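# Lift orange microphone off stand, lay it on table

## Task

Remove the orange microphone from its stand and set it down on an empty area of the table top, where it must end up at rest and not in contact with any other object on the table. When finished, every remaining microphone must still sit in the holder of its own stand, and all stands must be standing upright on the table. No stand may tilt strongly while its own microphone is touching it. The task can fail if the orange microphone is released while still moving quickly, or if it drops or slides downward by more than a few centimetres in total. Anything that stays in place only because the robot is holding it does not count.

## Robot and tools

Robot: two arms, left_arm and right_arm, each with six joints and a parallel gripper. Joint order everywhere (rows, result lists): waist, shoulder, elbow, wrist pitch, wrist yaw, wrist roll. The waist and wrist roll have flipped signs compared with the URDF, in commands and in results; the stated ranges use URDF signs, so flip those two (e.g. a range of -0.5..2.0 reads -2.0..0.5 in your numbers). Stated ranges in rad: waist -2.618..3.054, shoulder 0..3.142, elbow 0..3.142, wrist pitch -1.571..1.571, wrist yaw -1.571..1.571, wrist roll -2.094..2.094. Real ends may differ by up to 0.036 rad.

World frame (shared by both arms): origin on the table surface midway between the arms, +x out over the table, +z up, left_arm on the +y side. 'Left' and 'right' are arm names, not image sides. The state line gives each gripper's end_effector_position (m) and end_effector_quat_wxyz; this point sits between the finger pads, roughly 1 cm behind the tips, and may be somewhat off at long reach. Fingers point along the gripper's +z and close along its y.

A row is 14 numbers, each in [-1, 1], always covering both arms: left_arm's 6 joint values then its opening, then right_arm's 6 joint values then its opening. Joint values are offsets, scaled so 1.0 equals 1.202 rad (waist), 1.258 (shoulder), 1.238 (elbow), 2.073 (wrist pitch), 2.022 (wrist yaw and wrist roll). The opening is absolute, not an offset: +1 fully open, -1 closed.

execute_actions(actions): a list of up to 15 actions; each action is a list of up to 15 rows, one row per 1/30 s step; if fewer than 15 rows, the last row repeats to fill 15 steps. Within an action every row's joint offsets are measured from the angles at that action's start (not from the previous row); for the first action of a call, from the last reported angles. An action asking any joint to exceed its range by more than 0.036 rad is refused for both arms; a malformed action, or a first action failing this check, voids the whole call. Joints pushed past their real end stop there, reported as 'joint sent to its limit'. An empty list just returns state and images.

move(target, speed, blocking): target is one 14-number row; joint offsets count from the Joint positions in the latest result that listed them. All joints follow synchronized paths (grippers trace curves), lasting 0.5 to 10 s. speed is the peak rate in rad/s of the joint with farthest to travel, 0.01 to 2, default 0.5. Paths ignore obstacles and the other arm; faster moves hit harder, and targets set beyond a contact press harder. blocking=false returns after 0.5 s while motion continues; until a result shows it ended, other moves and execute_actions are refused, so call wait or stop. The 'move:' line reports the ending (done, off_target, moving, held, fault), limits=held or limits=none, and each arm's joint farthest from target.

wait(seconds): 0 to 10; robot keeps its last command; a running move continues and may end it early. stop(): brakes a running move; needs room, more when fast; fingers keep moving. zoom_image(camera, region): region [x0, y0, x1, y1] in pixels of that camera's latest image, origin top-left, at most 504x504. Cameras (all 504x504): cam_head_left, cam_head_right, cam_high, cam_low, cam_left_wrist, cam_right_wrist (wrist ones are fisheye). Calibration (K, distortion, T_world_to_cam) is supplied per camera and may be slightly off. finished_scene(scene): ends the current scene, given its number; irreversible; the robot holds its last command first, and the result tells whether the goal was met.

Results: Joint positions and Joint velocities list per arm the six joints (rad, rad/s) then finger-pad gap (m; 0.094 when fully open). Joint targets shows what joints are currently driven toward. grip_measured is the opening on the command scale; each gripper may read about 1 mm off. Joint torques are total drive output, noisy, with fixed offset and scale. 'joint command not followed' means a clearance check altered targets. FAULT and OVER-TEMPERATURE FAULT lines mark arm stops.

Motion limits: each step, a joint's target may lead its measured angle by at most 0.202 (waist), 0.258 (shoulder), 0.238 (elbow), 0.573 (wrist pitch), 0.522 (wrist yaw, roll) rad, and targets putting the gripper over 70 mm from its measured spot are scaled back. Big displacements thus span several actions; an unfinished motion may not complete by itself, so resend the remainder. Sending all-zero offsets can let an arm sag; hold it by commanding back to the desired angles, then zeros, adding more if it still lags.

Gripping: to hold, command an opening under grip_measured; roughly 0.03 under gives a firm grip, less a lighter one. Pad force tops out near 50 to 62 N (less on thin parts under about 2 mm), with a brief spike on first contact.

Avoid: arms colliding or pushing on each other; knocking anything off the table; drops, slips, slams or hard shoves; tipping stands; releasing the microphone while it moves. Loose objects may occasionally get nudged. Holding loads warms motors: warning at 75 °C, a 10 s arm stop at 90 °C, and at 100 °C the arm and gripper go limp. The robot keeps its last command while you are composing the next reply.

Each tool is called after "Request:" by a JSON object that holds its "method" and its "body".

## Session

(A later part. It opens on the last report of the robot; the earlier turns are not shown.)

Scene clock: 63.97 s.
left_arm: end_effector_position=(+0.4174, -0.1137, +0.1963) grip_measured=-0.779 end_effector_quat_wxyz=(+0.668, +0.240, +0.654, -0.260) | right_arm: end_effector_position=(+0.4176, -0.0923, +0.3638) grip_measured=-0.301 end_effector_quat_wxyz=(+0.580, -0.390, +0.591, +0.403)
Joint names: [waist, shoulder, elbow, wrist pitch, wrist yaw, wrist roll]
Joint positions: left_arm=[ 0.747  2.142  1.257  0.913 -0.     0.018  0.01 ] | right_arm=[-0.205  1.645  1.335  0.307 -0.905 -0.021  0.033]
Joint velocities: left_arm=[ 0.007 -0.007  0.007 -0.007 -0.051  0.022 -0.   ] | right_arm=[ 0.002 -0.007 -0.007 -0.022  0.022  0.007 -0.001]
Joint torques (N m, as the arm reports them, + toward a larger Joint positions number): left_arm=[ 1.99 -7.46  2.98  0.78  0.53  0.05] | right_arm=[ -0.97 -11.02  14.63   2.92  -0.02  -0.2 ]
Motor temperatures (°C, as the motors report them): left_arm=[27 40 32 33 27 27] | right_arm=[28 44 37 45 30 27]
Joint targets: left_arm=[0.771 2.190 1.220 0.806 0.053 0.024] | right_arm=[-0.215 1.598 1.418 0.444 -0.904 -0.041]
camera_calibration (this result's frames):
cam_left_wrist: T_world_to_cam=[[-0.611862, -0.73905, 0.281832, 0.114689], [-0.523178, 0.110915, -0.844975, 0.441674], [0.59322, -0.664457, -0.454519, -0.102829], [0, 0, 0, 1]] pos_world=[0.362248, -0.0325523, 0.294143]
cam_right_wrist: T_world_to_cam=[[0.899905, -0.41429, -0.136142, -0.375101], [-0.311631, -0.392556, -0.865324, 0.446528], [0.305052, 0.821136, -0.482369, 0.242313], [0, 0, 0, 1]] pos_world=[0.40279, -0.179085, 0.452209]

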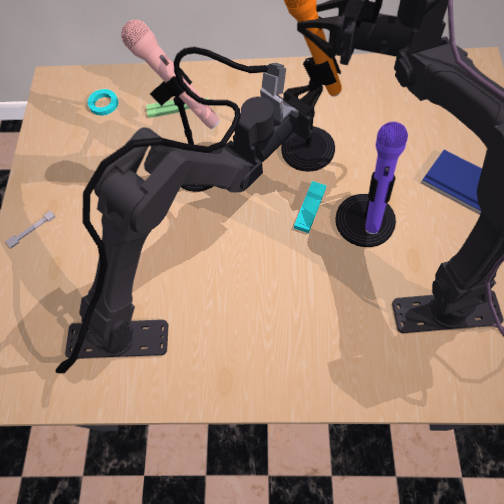

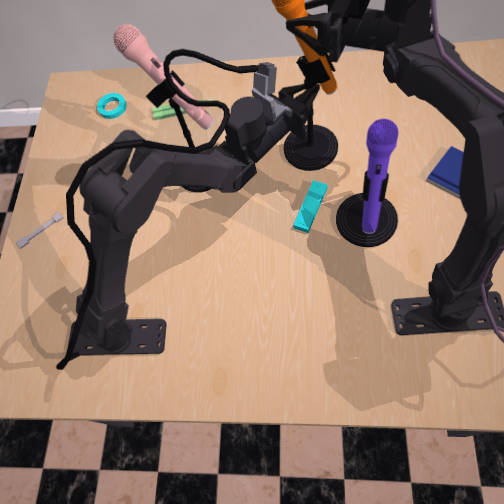

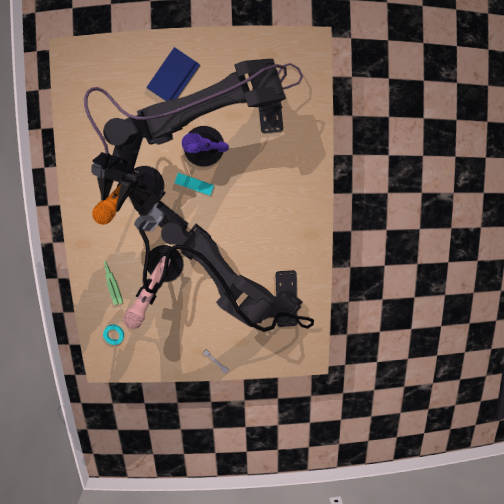

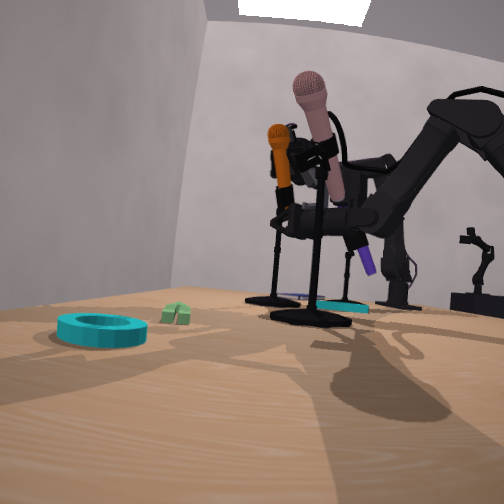

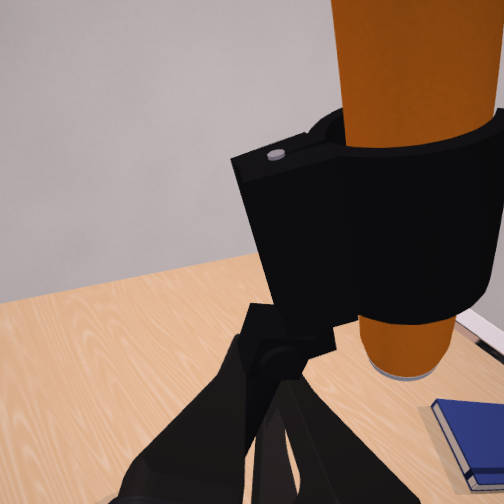

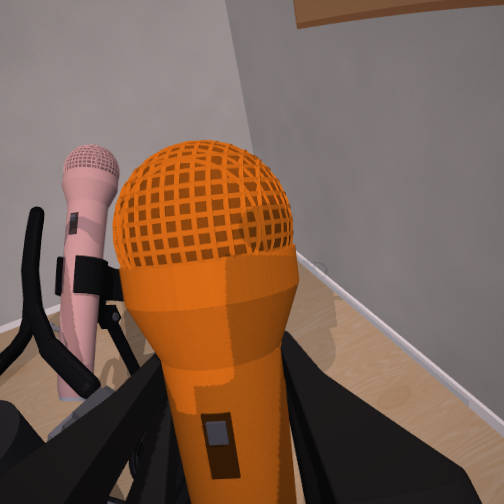

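Working. Continue with waist follow.

Request:
{"method": "execute_actions", "body": {"actions": [[[0.01,0.04,-0.03,-0.05,0.01,0,-0.85,-0.03,-0.04,0.1,0.04,0.01,0,-0.35]],[[0.01,0.04,-0.03,-0.05,0.01,0,-0.85,-0.03,-0.04,0.1,0.04,0.01,0,-0.35]],[[0.01,0.04,-0.03,-0.05,0.01,0,-0.85,-0.02,-0.03,0.04,0.13,0.01,0,-0.35]],[[0.01,0.04,-0.03,-0.05,0.01,0,-0.85,-0.03,-0.04,0.1,0.04,0.01,0,-0.35]],[[0.01,0.04,-0.03,-0.05,0.01,0,-0.85,-0.03,-0.04,0.1,0.04,0.01,0,-0.35]]]}}

Scene clock: 69.97 s.
left_arm: end_effector_position=(+0.4189, -0.1113, +0.1970) grip_measured=-0.779 end_effector_quat_wxyz=(+0.673, +0.233, +0.654, -0.256) | right_arm: end_effector_position=(+0.4222, -0.0737, +0.3965) grip_measured=-0.301 end_effector_quat_wxyz=(+0.599, -0.386, +0.601, +0.363)
Joint names: [waist, shoulder, elbow, wrist pitch, wrist yaw, wrist roll]
Joint positions: left_arm=[ 0.747  2.143  1.254  0.926 -0.016  0.02   0.01 ] | right_arm=[-0.275  1.648  1.487  0.134 -0.76   0.045  0.033]
Joint velocities: left_arm=[ 0.017 -0.022 -0.002  0.051  0.081  0.022  0.   ] | right_arm=[ 0.017  0.007  0.002 -0.007  0.022 -0.007  0.   ]
Joint torques (N m, as the arm reports them, + toward a larger Joint positions number): left_arm=[ 1.   -7.4   2.96  0.78  0.22  0.  ] | right_arm=[ -1.98 -10.92  14.16   2.93  -0.21  -0.2 ]
Motor temperatures (°C, as the motors report them): left_arm=[27 40 32 33 27 27] | right_arm=[28 45 39 48 30 27]
Joint targets: left_arm=[0.759 2.192 1.217 0.819 0.004 0.020] | right_arm=[-0.295 1.603 1.564 0.264 -0.775 0.027]
camera_calibration (this result's frames):
cam_left_wrist: T_world_to_cam=[[-0.60118, -0.746778, 0.284441, 0.111403], [-0.521342, 0.0967608, -0.847844, 0.440988], [0.605628, -0.657997, -0.447497, -0.10764], [0, 0, 0, 1]] pos_world=[0.362068, -0.030304, 0.294033]
cam_right_wrist: T_world_to_cam=[[0.870905, -0.483948, -0.0855497, -0.380073], [-0.307668, -0.401155, -0.862795, 0.480229], [0.383229, 0.777734, -0.498263, 0.211531], [0, 0, 0, 1]] pos_world=[0.397693, -0.155804, 0.487222]

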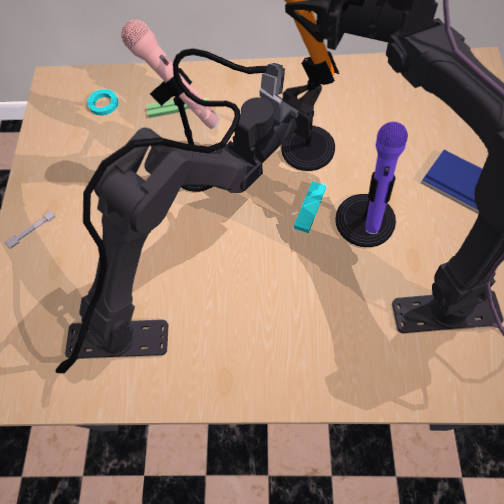

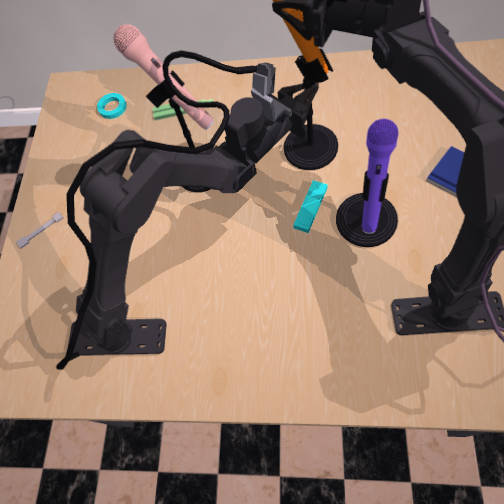

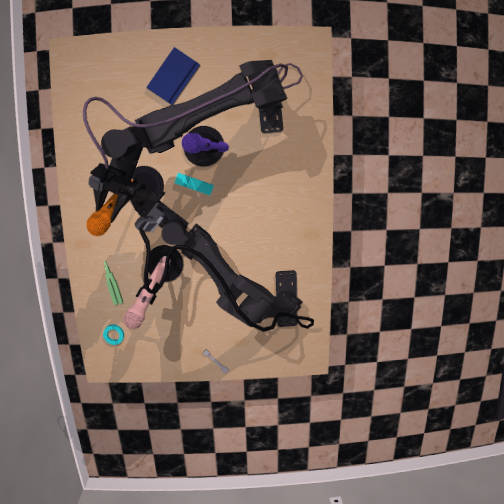

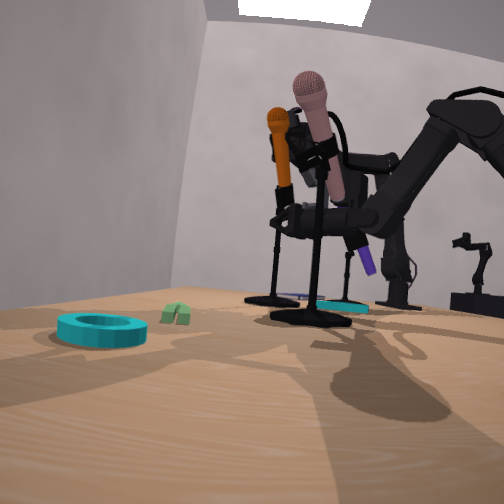

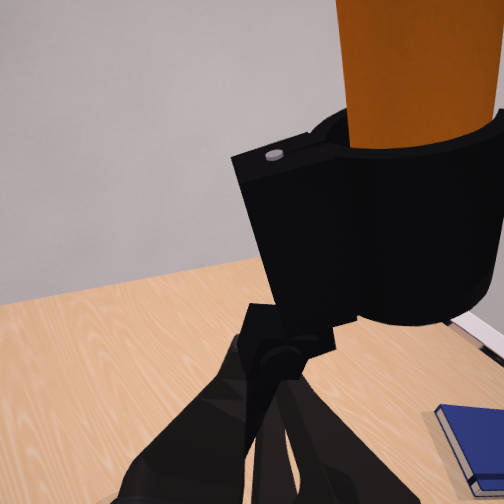

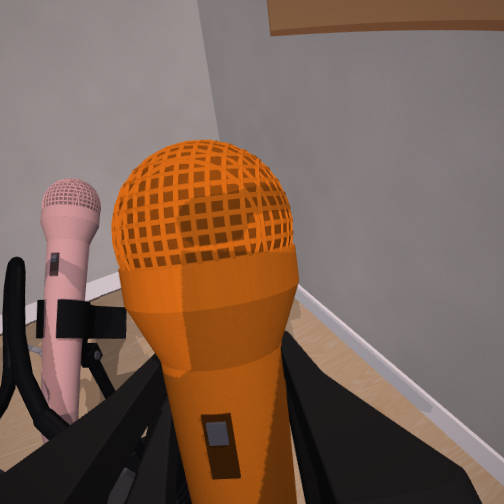

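Request:
{"method": "execute_actions", "body": {"actions": [[[0.01,0.04,-0.03,-0.05,0.01,0,-0.85,-0.02,-0.03,0.04,0.13,0,0,-0.35]],[[0.01,0.04,-0.03,-0.05,0.01,0,-0.85,-0.03,-0.04,0.1,0.04,0,0,-0.35]],[[0.01,0.04,-0.03,-0.05,0.01,0,-0.85,-0.03,-0.04,0.1,0.04,0,0,-0.35]],[[0.01,0.04,-0.03,-0.05,0.01,0,-0.85,-0.02,-0.03,0.04,0.13,0,0,-0.35]]]}}

Scene clock: 74.83 s.
left_arm: end_effector_position=(+0.4181, -0.1114, +0.1969) grip_measured=-0.779 end_effector_quat_wxyz=(+0.676, +0.231, +0.651, -0.255) | right_arm: end_effector_position=(+0.4043, -0.0630, +0.4811) grip_measured=-0.301 end_effector_quat_wxyz=(+0.694, -0.397, +0.497, +0.337)
Joint names: [waist, shoulder, elbow, wrist pitch, wrist yaw, wrist roll]
Joint positions: left_arm=[ 0.751  2.147  1.249  0.943 -0.026  0.019  0.01 ] | right_arm=[-0.324  1.636  1.586  0.302 -0.706  0.056  0.033]
Joint velocities: left_arm=[-0.017 -0.007  0.002  0.051  0.007  0.066  0.002] | right_arm=[ 0.002 -0.051  0.027  0.242 -0.081 -0.022 -0.   ]
Joint torques (N m, as the arm reports them, + toward a larger Joint positions number): left_arm=[ 0.69 -7.58  2.95  0.76  0.21  0.08] | right_arm=[-0.47 -8.85 10.01  1.8   0.07  0.01]
Motor temperatures (°C, as the motors report them): left_arm=[27 39 32 33 27 27] | right_arm=[28 46 39 50 30 27]
Joint targets: left_arm=[0.759 2.194 1.212 0.833 -0.007 0.026] | right_arm=[-0.328 1.612 1.614 0.356 -0.708 0.059]
camera_calibration (this result's frames):
cam_left_wrist: T_world_to_cam=[[-0.598852, -0.74891, 0.283743, 0.109787], [-0.515922, 0.0897768, -0.851918, 0.438203], [0.612537, -0.656562, -0.440142, -0.111457], [0, 0, 0, 1]] pos_world=[0.360096, -0.0302985, 0.293105]
cam_right_wrist: T_world_to_cam=[[0.866277, -0.490156, 0.0964974, -0.43811], [-0.0666908, -0.304902, -0.950046, 0.502627], [0.495092, 0.816567, -0.296819, 0.112479], [0, 0, 0, 1]] pos_world=[0.357358, -0.153336, 0.553181]

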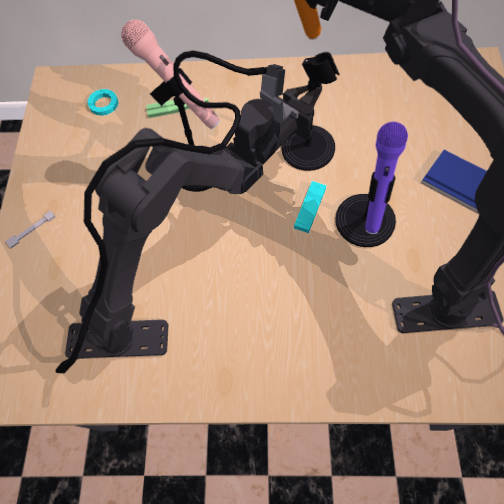

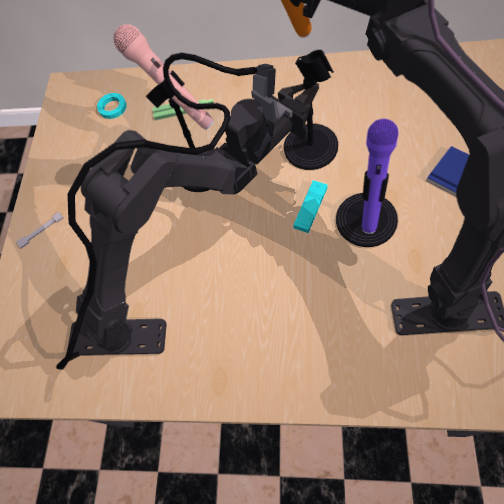

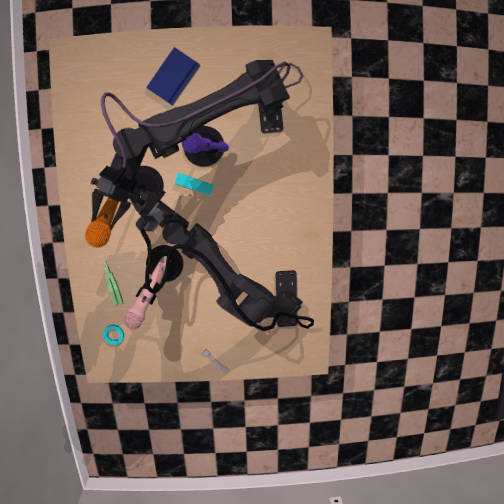

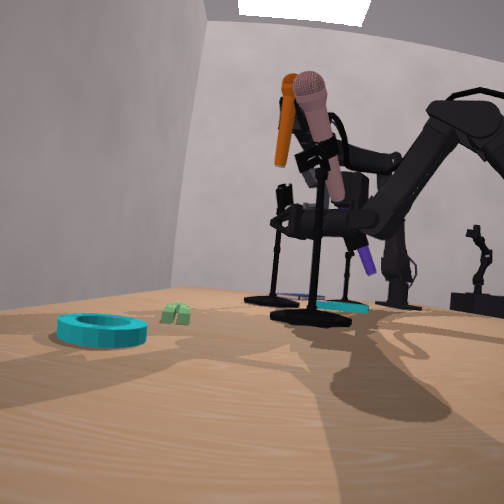

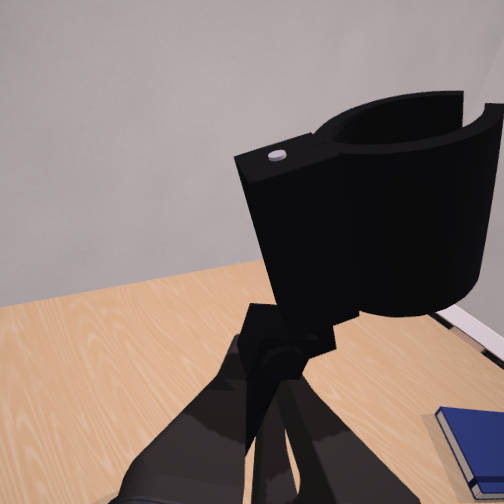

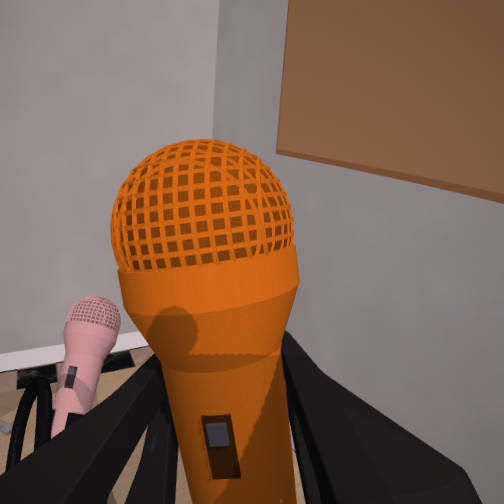

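Request:
{"method": "move", "body": {"target": [0,0,0,0,0,0,1,0,0,0,0,0,0,-0.35]}}

Request:
{"method": "move", "body": {"target": [0,-0.2,-0.3,0.05,0,0,1,0,0,0,0,0,0,-0.35], "speed": 0.3}}

Request:
{"method": "move", "body": {"target": [0,0,0,0,0,0,1,0.21,0,0,-0.4,0.35,-0.03,-0.35], "speed": 0.4}}

Scene clock: 90.90 s.
left_arm: end_effector_position=(+0.4182, -0.1115, +0.1954) grip_measured=+1.000 end_effector_quat_wxyz=(+0.676, +0.231, +0.652, -0.255) | right_arm: end_effector_position=(+0.4041, -0.0630, +0.4799) grip_measured=-0.301 end_effector_quat_wxyz=(+0.691, -0.397, +0.501, +0.338)
Joint names: [waist, shoulder, elbow, wrist pitch, wrist yaw, wrist roll]
Joint positions: left_arm=[ 0.751  2.151  1.249  0.945 -0.026  0.018  0.094] | right_arm=[-0.324  1.634  1.587  0.29  -0.707  0.056  0.033]
Joint velocities: left_arm=[-0.002  0.002  0.002  0.022 -0.081 -0.051  0.   ] | right_arm=[ 0.007 -0.007  0.002 -0.007  0.007  0.066 -0.001]
Joint torques (N m, as the arm reports them, + toward a larger Joint positions number): left_arm=[  0.03 -11.83   6.     1.8    0.03   0.  ] | right_arm=[-0.05 -7.06  7.73  1.71  0.1  -0.01]
Motor temperatures (°C, as the motors report them): left_arm=[27 40 31 32 27 27] | right_arm=[28 44 36 46 30 27]
Joint targets: left_arm=[0.751 2.147 1.249 0.943 -0.026 0.019] | right_arm=[-0.324 1.636 1.586 0.302 -0.706 0.056]
move: done; limits=none; left_arm: farthest joint: the shoulder, 0.004 radians from its target (0.000 radians at the start); right_arm: farthest joint: the wrist pitch, 0.012 radians from its target (0.018 radians at the start)
camera_calibration (this result's frames):
cam_left_wrist: T_world_to_cam=[[-0.598666, -0.749219, 0.28332, 0.110161], [-0.516442, 0.090664, -0.851509, 0.4373], [0.61228, -0.656088, -0.441205, -0.111948], [0, 0, 0, 1]] pos_world=[0.360333, -0.0305608, 0.291762]
cam_right_wrist: T_world_to_cam=[[0.867276, -0.489476, 0.0908076, -0.435465], [-0.0748653, -0.30857, -0.948251, 0.503655], [0.492166, 0.815597, -0.30426, 0.11693], [0, 0, 0, 1]] pos_world=[0.357826, -0.153104, 0.552712]

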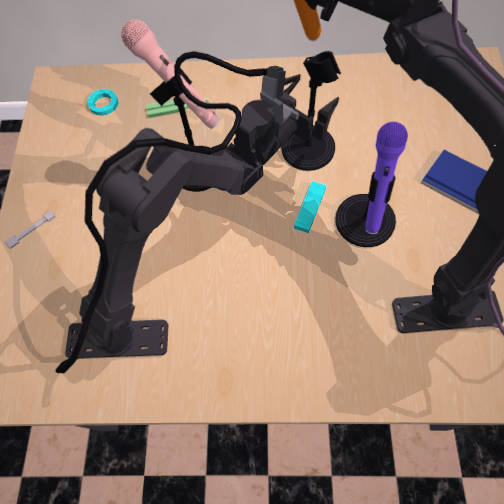

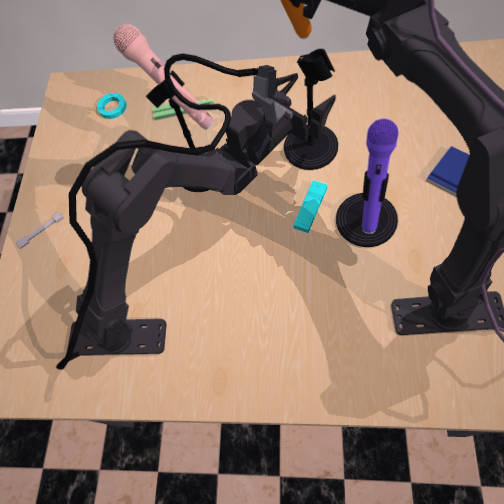

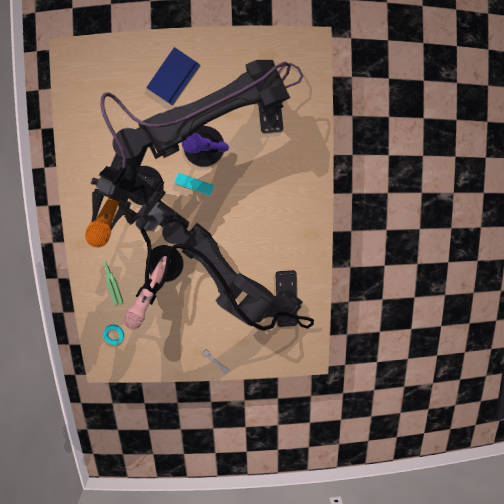

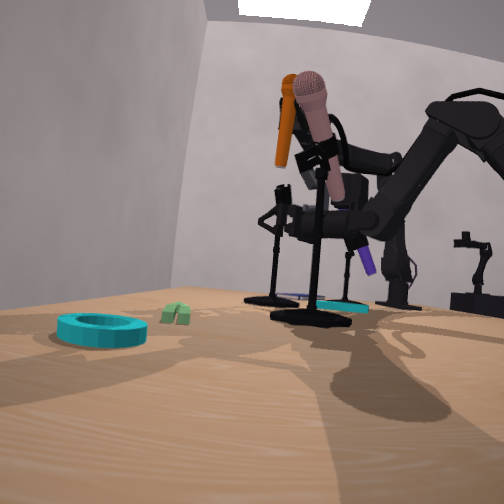

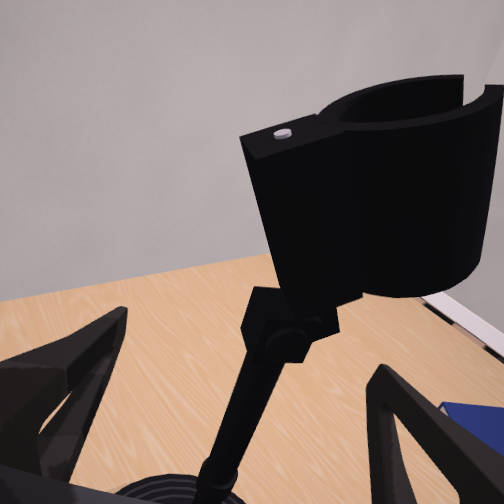

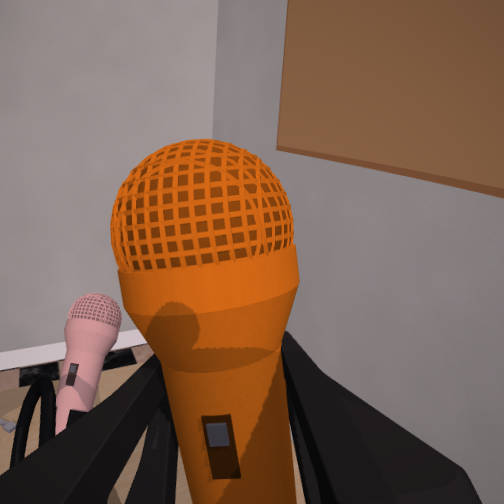

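Scene clock: 92.60 s.
left_arm: end_effector_position=(+0.3614, -0.0610, +0.1858) grip_measured=+1.000 end_effector_quat_wxyz=(+0.661, +0.237, +0.667, -0.249) | right_arm: end_effector_position=(+0.4046, -0.0627, +0.4773) grip_measured=-0.301 end_effector_quat_wxyz=(+0.687, -0.397, +0.506, +0.339)
Joint names: [waist, shoulder, elbow, wrist pitch, wrist yaw, wrist roll]
Joint positions: left_arm=[ 0.751  1.923  0.887  1.035 -0.026  0.018  0.094] | right_arm=[-0.324  1.634  1.587  0.278 -0.707  0.056  0.033]
Joint velocities: left_arm=[-0.007  0.007 -0.002  0.007  0.066  0.051  0.   ] | right_arm=[ 0.007 -0.007  0.002  0.037 -0.007 -0.007 -0.   ]
Joint torques (N m, as the arm reports them, + toward a larger Joint positions number): left_arm=[  0.03 -11.25   4.8    1.97   0.02   0.  ] | right_arm=[-0.06 -7.2   7.82  1.71  0.09 -0.01]
Motor temperatures (°C, as the motors report them): left_arm=[27 40 31 33 27 27] | right_arm=[28 44 36 46 30 27]
Joint targets: left_arm=[0.751 1.899 0.878 1.048 -0.026 0.018] | right_arm=[-0.324 1.634 1.587 0.290 -0.707 0.056]
move: off_target (left_arm); limits=none; left_arm: farthest joint: the shoulder, 0.024 radians from its target (0.251 radians at the start); right_arm: farthest joint: the wrist pitch, 0.012 radians from its target (0.000 radians at the start)
camera_calibration (this result's frames):
cam_left_wrist: T_world_to_cam=[[-0.589179, -0.757657, 0.280756, 0.113267], [-0.544735, 0.115829, -0.830571, 0.403054], [0.596768, -0.642292, -0.480966, -0.0344235], [0, 0, 0, 1]] pos_world=[0.306835, 0.0170224, 0.286408]
cam_right_wrist: T_world_to_cam=[[0.868283, -0.489045, 0.0831851, -0.432344], [-0.0858269, -0.313257, -0.945782, 0.504343], [0.488588, 0.814067, -0.313969, 0.121682], [0, 0, 0, 1]] pos_world=[0.35923, -0.152504, 0.551167]

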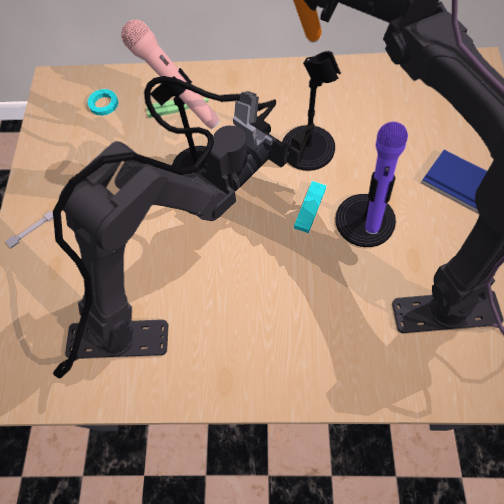

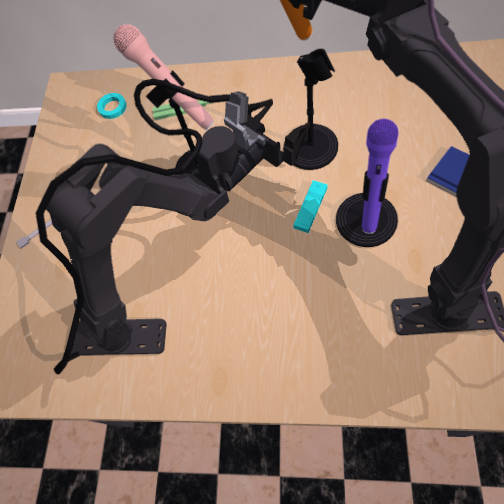

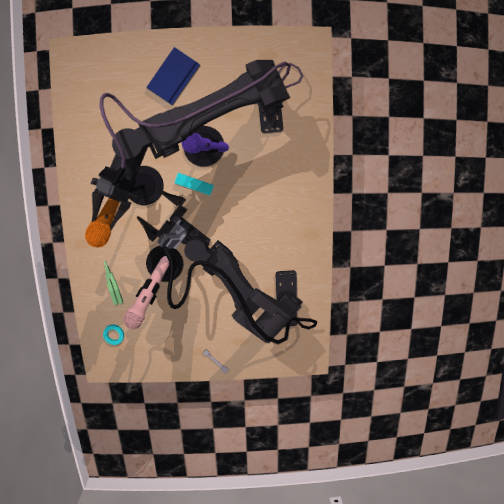

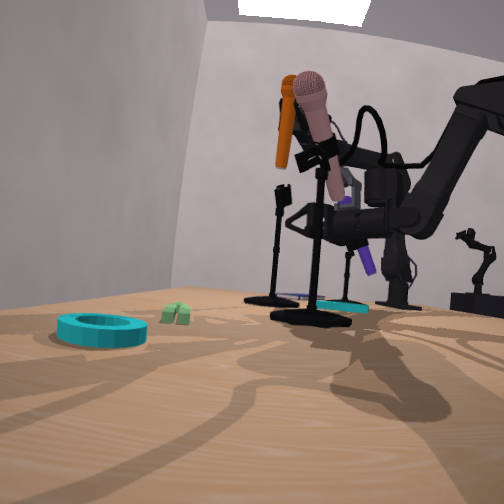

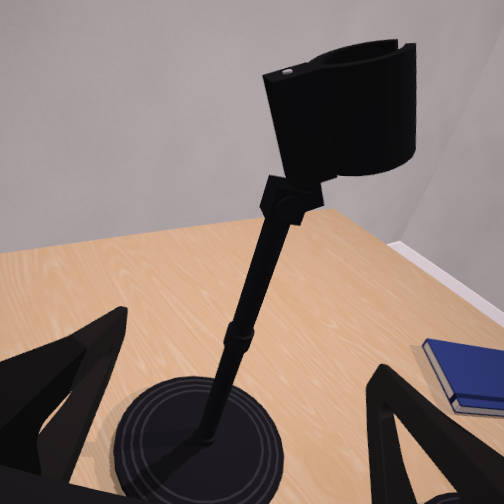

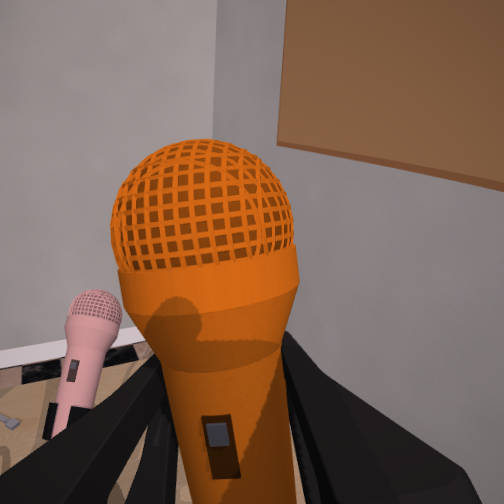

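Scene clock: 95.33 s.
left_arm: end_effector_position=(+0.3614, -0.0610, +0.1858) grip_measured=+1.000 end_effector_quat_wxyz=(+0.661, +0.237, +0.667, -0.249) | right_arm: end_effector_position=(+0.4871, -0.2827, +0.2879) grip_measured=-0.301 end_effector_quat_wxyz=(+0.461, -0.071, +0.884, +0.039)
Joint names: [waist, shoulder, elbow, wrist pitch, wrist yaw, wrist roll]
Joint positions: left_arm=[ 0.751  1.923  0.887  1.035 -0.026  0.018  0.094] | right_arm=[-0.075  1.636  1.587 -0.559 -0.008  0.001  0.033]
Joint velocities: left_arm=[ 0.012 -0.012 -0.007 -0.037 -0.037 -0.037  0.   ] | right_arm=[ 0.017 -0.002  0.002  0.037 -0.066  0.11   0.001]
Joint torques (N m, as the arm reports them, + toward a larger Joint positions number): left_arm=[ 0.02 -9.2   5.51  1.84  0.02  0.  ] | right_arm=[ 0.28 -7.38  7.88  1.72  0.09 -0.06]
Motor temperatures (°C, as the motors report them): left_arm=[27 41 32 33 27 27] | right_arm=[28 43 36 46 30 27]
Joint targets: left_arm=[0.751 1.923 0.887 1.035 -0.026 0.018] | right_arm=[-0.071 1.634 1.587 -0.552 0.001 -0.004]
move: done; limits=none; left_arm: farthest joint: the waist, 0.000 radians from its target (0.000 radians at the start); right_arm: farthest joint: the wrist yaw, 0.009 radians from its target (0.707 radians at the start)
camera_calibration (this result's frames):
cam_left_wrist: T_world_to_cam=[[-0.589179, -0.757657, 0.280756, 0.113267], [-0.544735, 0.115829, -0.830571, 0.403054], [0.596768, -0.642292, -0.480966, -0.0344235], [0, 0, 0, 1]] pos_world=[0.306835, 0.0170224, 0.286408]
cam_right_wrist: T_world_to_cam=[[0.0559618, -0.99612, -0.0679186, -0.29989], [-0.898198, -0.0205205, -0.439112, 0.595963], [0.436015, 0.0855778, -0.895861, 0.188153], [0, 0, 0, 1]] pos_world=[0.470038, -0.302598, 0.409886]

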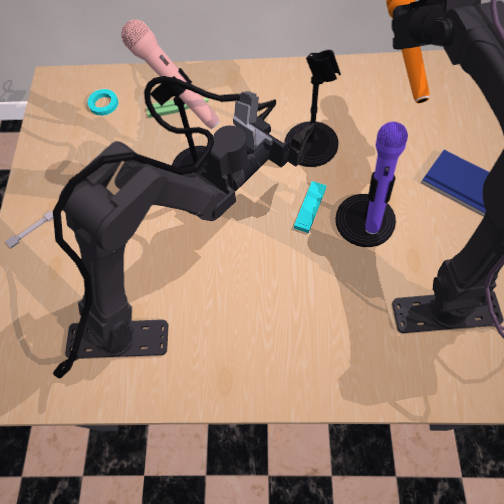

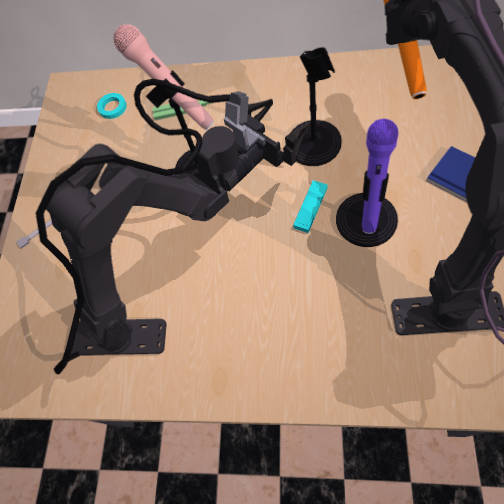

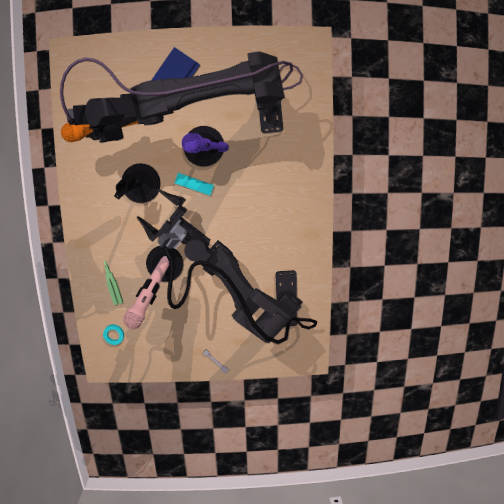

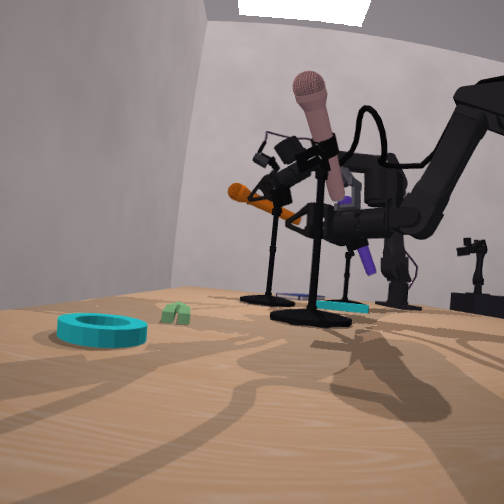

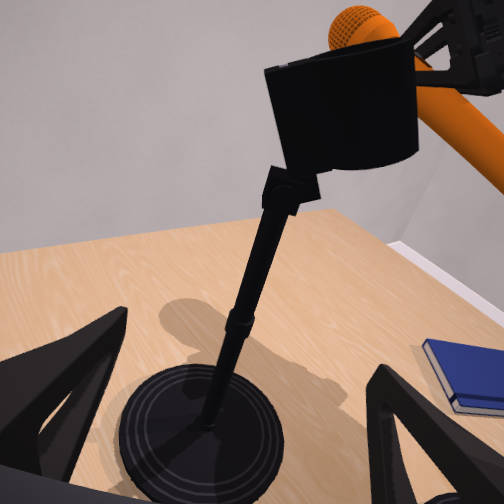

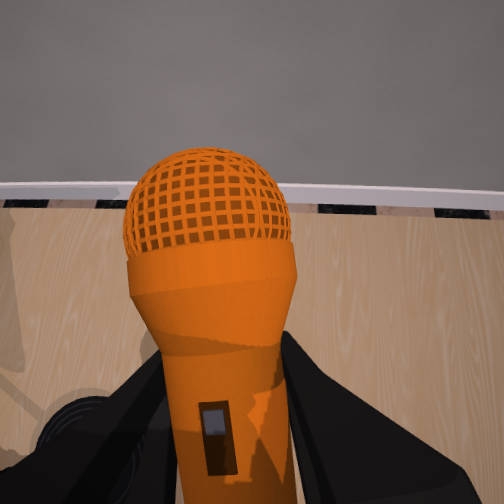

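Request:
{"method": "move", "body": {"target": [0,0,0,0,0,0,1,-0.04,0.335,0,0,0,0,-0.35], "speed": 0.3}}

Request:
{"method": "zoom_image", "body": {"camera": "cam_low", "region": [180,200,380,320]}}

Scene clock: 103.10 s.
left_arm: end_effector_position=(+0.3614, -0.0610, +0.1858) grip_measured=+1.000 end_effector_quat_wxyz=(+0.661, +0.237, +0.667, -0.249) | right_arm: end_effector_position=(+0.5092, -0.2574, +0.0763) grip_measured=-0.301 end_effector_quat_wxyz=(+0.258, -0.097, +0.961, +0.029)
Joint names: [waist, shoulder, elbow, wrist pitch, wrist yaw, wrist roll]
Joint positions: left_arm=[ 0.751  1.923  0.887  1.035 -0.026  0.018  0.094] | right_arm=[-0.117  2.066  1.587 -0.567 -0.008  0.001  0.033]
Joint velocities: left_arm=[ 0.007 -0.012  0.012 -0.037  0.051 -0.081  0.   ] | right_arm=[-0.002 -0.022 -0.002  0.037  0.037  0.022 -0.001]
Joint torques (N m, as the arm reports them, + toward a larger Joint positions number): left_arm=[ 0.02 -9.19  5.52  1.84  0.03  0.  ] | right_arm=[ -0.6  -10.96   7.25   1.21  -0.01  -0.01]
Motor temperatures (°C, as the motors report them): left_arm=[27 41 32 35 27 27] | right_arm=[28 43 35 45 30 27]
Joint targets: left_arm=[0.751 1.923 0.887 1.035 -0.026 0.018] | right_arm=[-0.123 2.057 1.587 -0.559 -0.008 0.001]
move: done; limits=none; left_arm: farthest joint: the waist, 0.000 radians from its target (0.000 radians at the start); right_arm: farthest joint: the shoulder, 0.008 radians from its target (0.422 radians at the start)
camera_calibration (this result's frames):
cam_left_wrist: T_world_to_cam=[[-0.589179, -0.757657, 0.280756, 0.113267], [-0.544735, 0.115829, -0.830571, 0.403054], [0.596768, -0.642292, -0.480966, -0.0344235], [0, 0, 0, 1]] pos_world=[0.306835, 0.0170224, 0.286408]
cam_right_wrist: T_world_to_cam=[[0.0784327, -0.996732, -0.0193373, -0.305648], [-0.996734, -0.0780291, -0.0208144, 0.52685], [0.0192375, 0.0209066, -0.999596, 0.19025], [0, 0, 0, 1]] pos_world=[0.545442, -0.267517, 0.195229]

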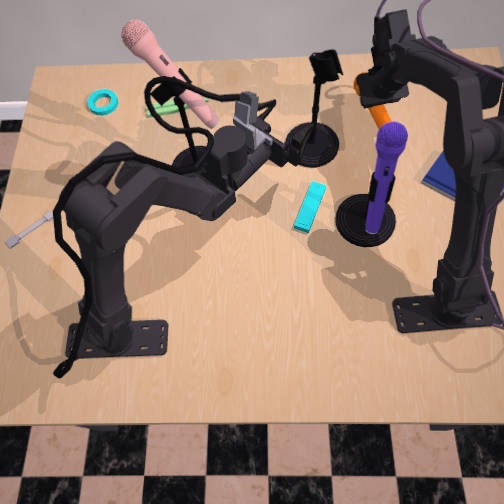

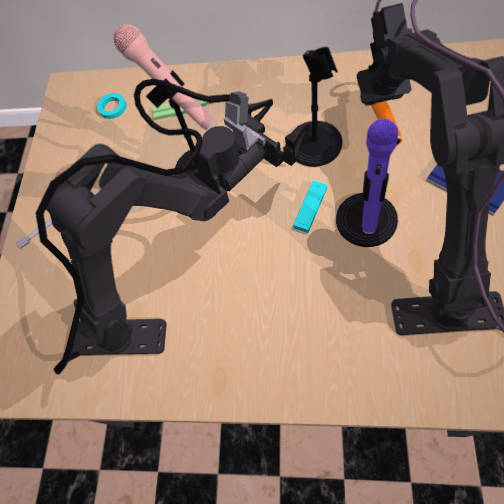

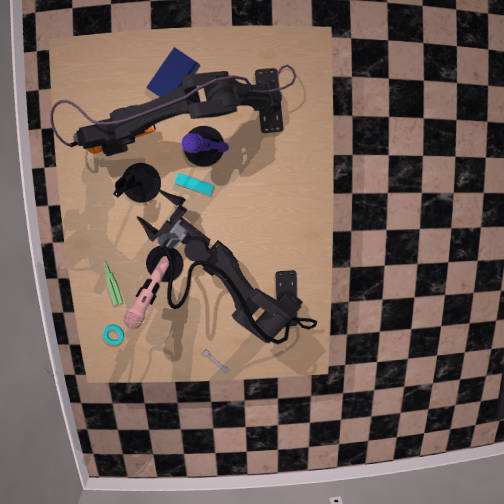

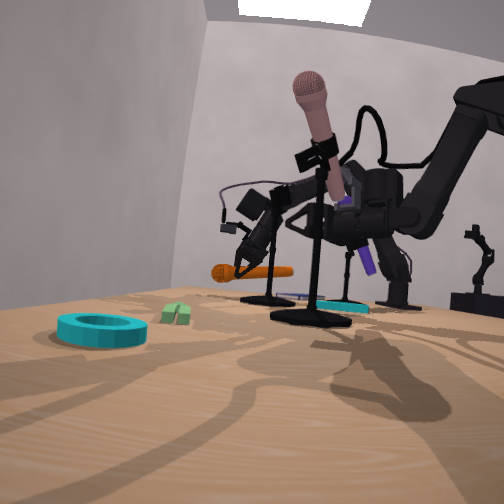

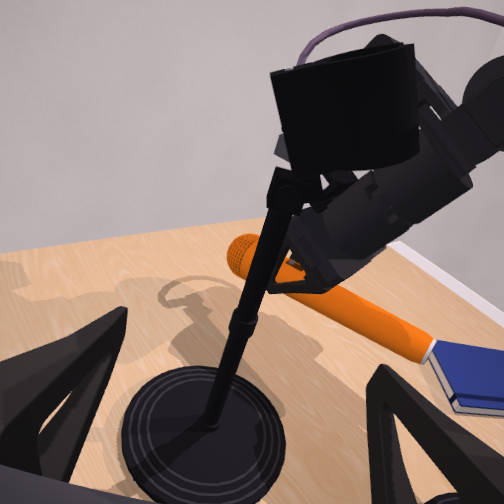

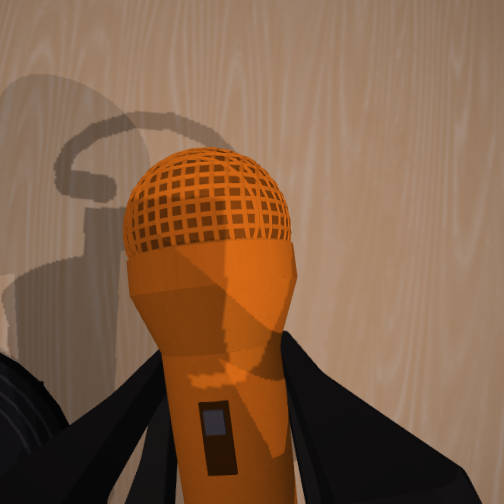

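Region (180, 200, 380, 320) of cam_low's 504x504 image, scaled by 2.520, with more detail than that image has; it fills the top 302 rows of this view, and the rest is white.

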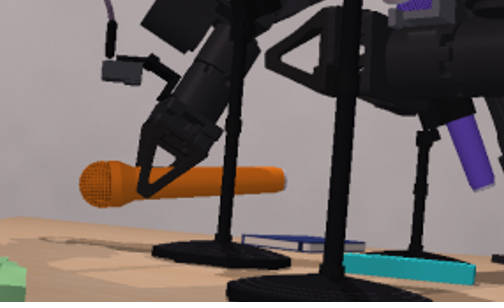

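Request:
{"method": "move", "body": {"target": [0,0,0,0,0,0,1,0,0,-0.2,0.21,0,0,-0.35], "speed": 0.15}}

Request:
{"method": "zoom_image", "body": {"camera": "cam_low", "region": [180,200,380,320]}}

Scene clock: 109.43 s.
left_arm: end_effector_position=(+0.3614, -0.0610, +0.1858) grip_measured=+1.000 end_effector_quat_wxyz=(+0.661, +0.237, +0.667, -0.249) | right_arm: end_effector_position=(+0.5214, -0.2550, +0.0427) grip_measured=-0.301 end_effector_quat_wxyz=(+0.337, -0.094, +0.936, +0.037)
Joint names: [waist, shoulder, elbow, wrist pitch, wrist yaw, wrist roll]
Joint positions: left_arm=[ 0.751  1.923  0.887  1.035 -0.026  0.018  0.094] | right_arm=[-0.117  2.066  1.344 -0.157 -0.008  0.001  0.033]
Joint velocities: left_arm=[-0.017  0.002 -0.002 -0.022 -0.022  0.007  0.   ] | right_arm=[ 0.017 -0.007 -0.002  0.007  0.007  0.022 -0.001]
Joint torques (N m, as the arm reports them, + toward a larger Joint positions number): left_arm=[ 0.04 -9.19  5.52  1.84  0.02  0.  ] | right_arm=[ -0.05 -10.01   6.62   1.6    0.    -0.01]
Motor temperatures (°C, as the motors report them): left_arm=[27 41 32 35 27 27] | right_arm=[28 44 34 44 30 27]
Joint targets: left_arm=[0.751 1.923 0.887 1.035 -0.026 0.018] | right_arm=[-0.117 2.066 1.339 -0.131 -0.008 0.001]
move: off_target (right_arm); limits=none; left_arm: farthest joint: the waist, 0.000 radians from its target (0.000 radians at the start); right_arm: farthest joint: the wrist pitch, 0.025 radians from its target (0.435 radians at the start)
camera_calibration (this result's frames):
cam_left_wrist: T_world_to_cam=[[-0.589179, -0.757657, 0.280756, 0.113267], [-0.544735, 0.115829, -0.830571, 0.403054], [0.596768, -0.642292, -0.480966, -0.0344235], [0, 0, 0, 1]] pos_world=[0.306835, 0.0170224, 0.286408]
cam_right_wrist: T_world_to_cam=[[0.0831904, -0.99578, -0.0387375, -0.306234], [-0.979852, -0.0746534, -0.185246, 0.537568], [0.181572, 0.0533677, -0.981928, 0.0792816], [0, 0, 0, 1]] pos_world=[0.537817, -0.269042, 0.165568]

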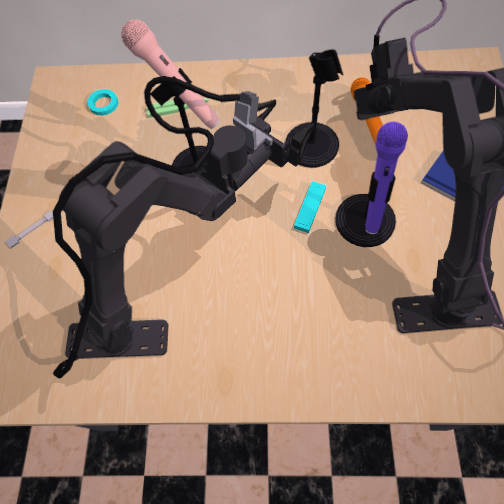

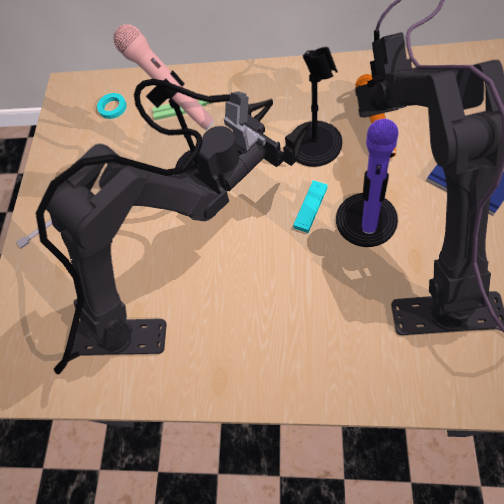

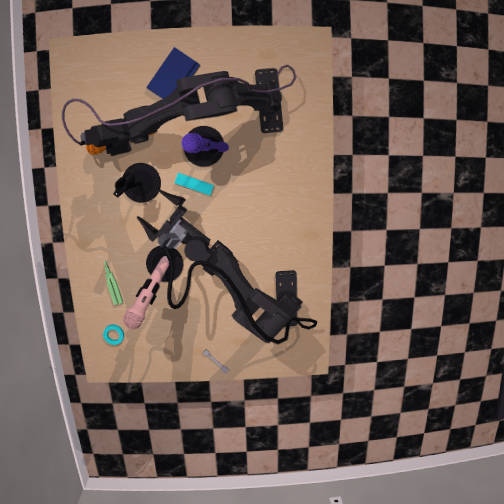

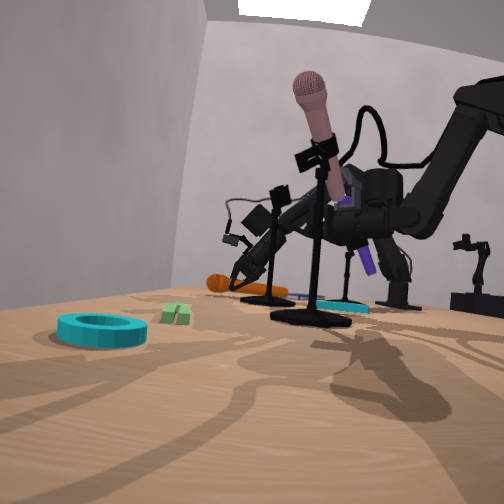

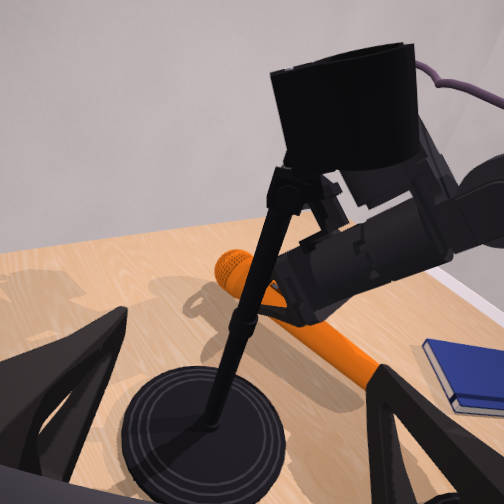

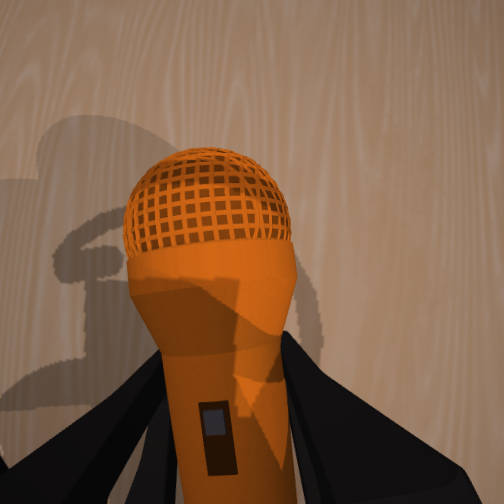

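Region (180, 200, 380, 320) of cam_low's 504x504 image, scaled by 2.520, with more detail than that image has; it fills the top 302 rows of this view, and the rest is white.

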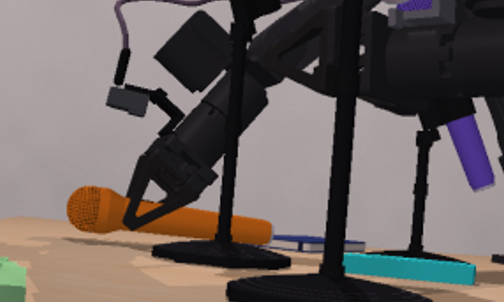

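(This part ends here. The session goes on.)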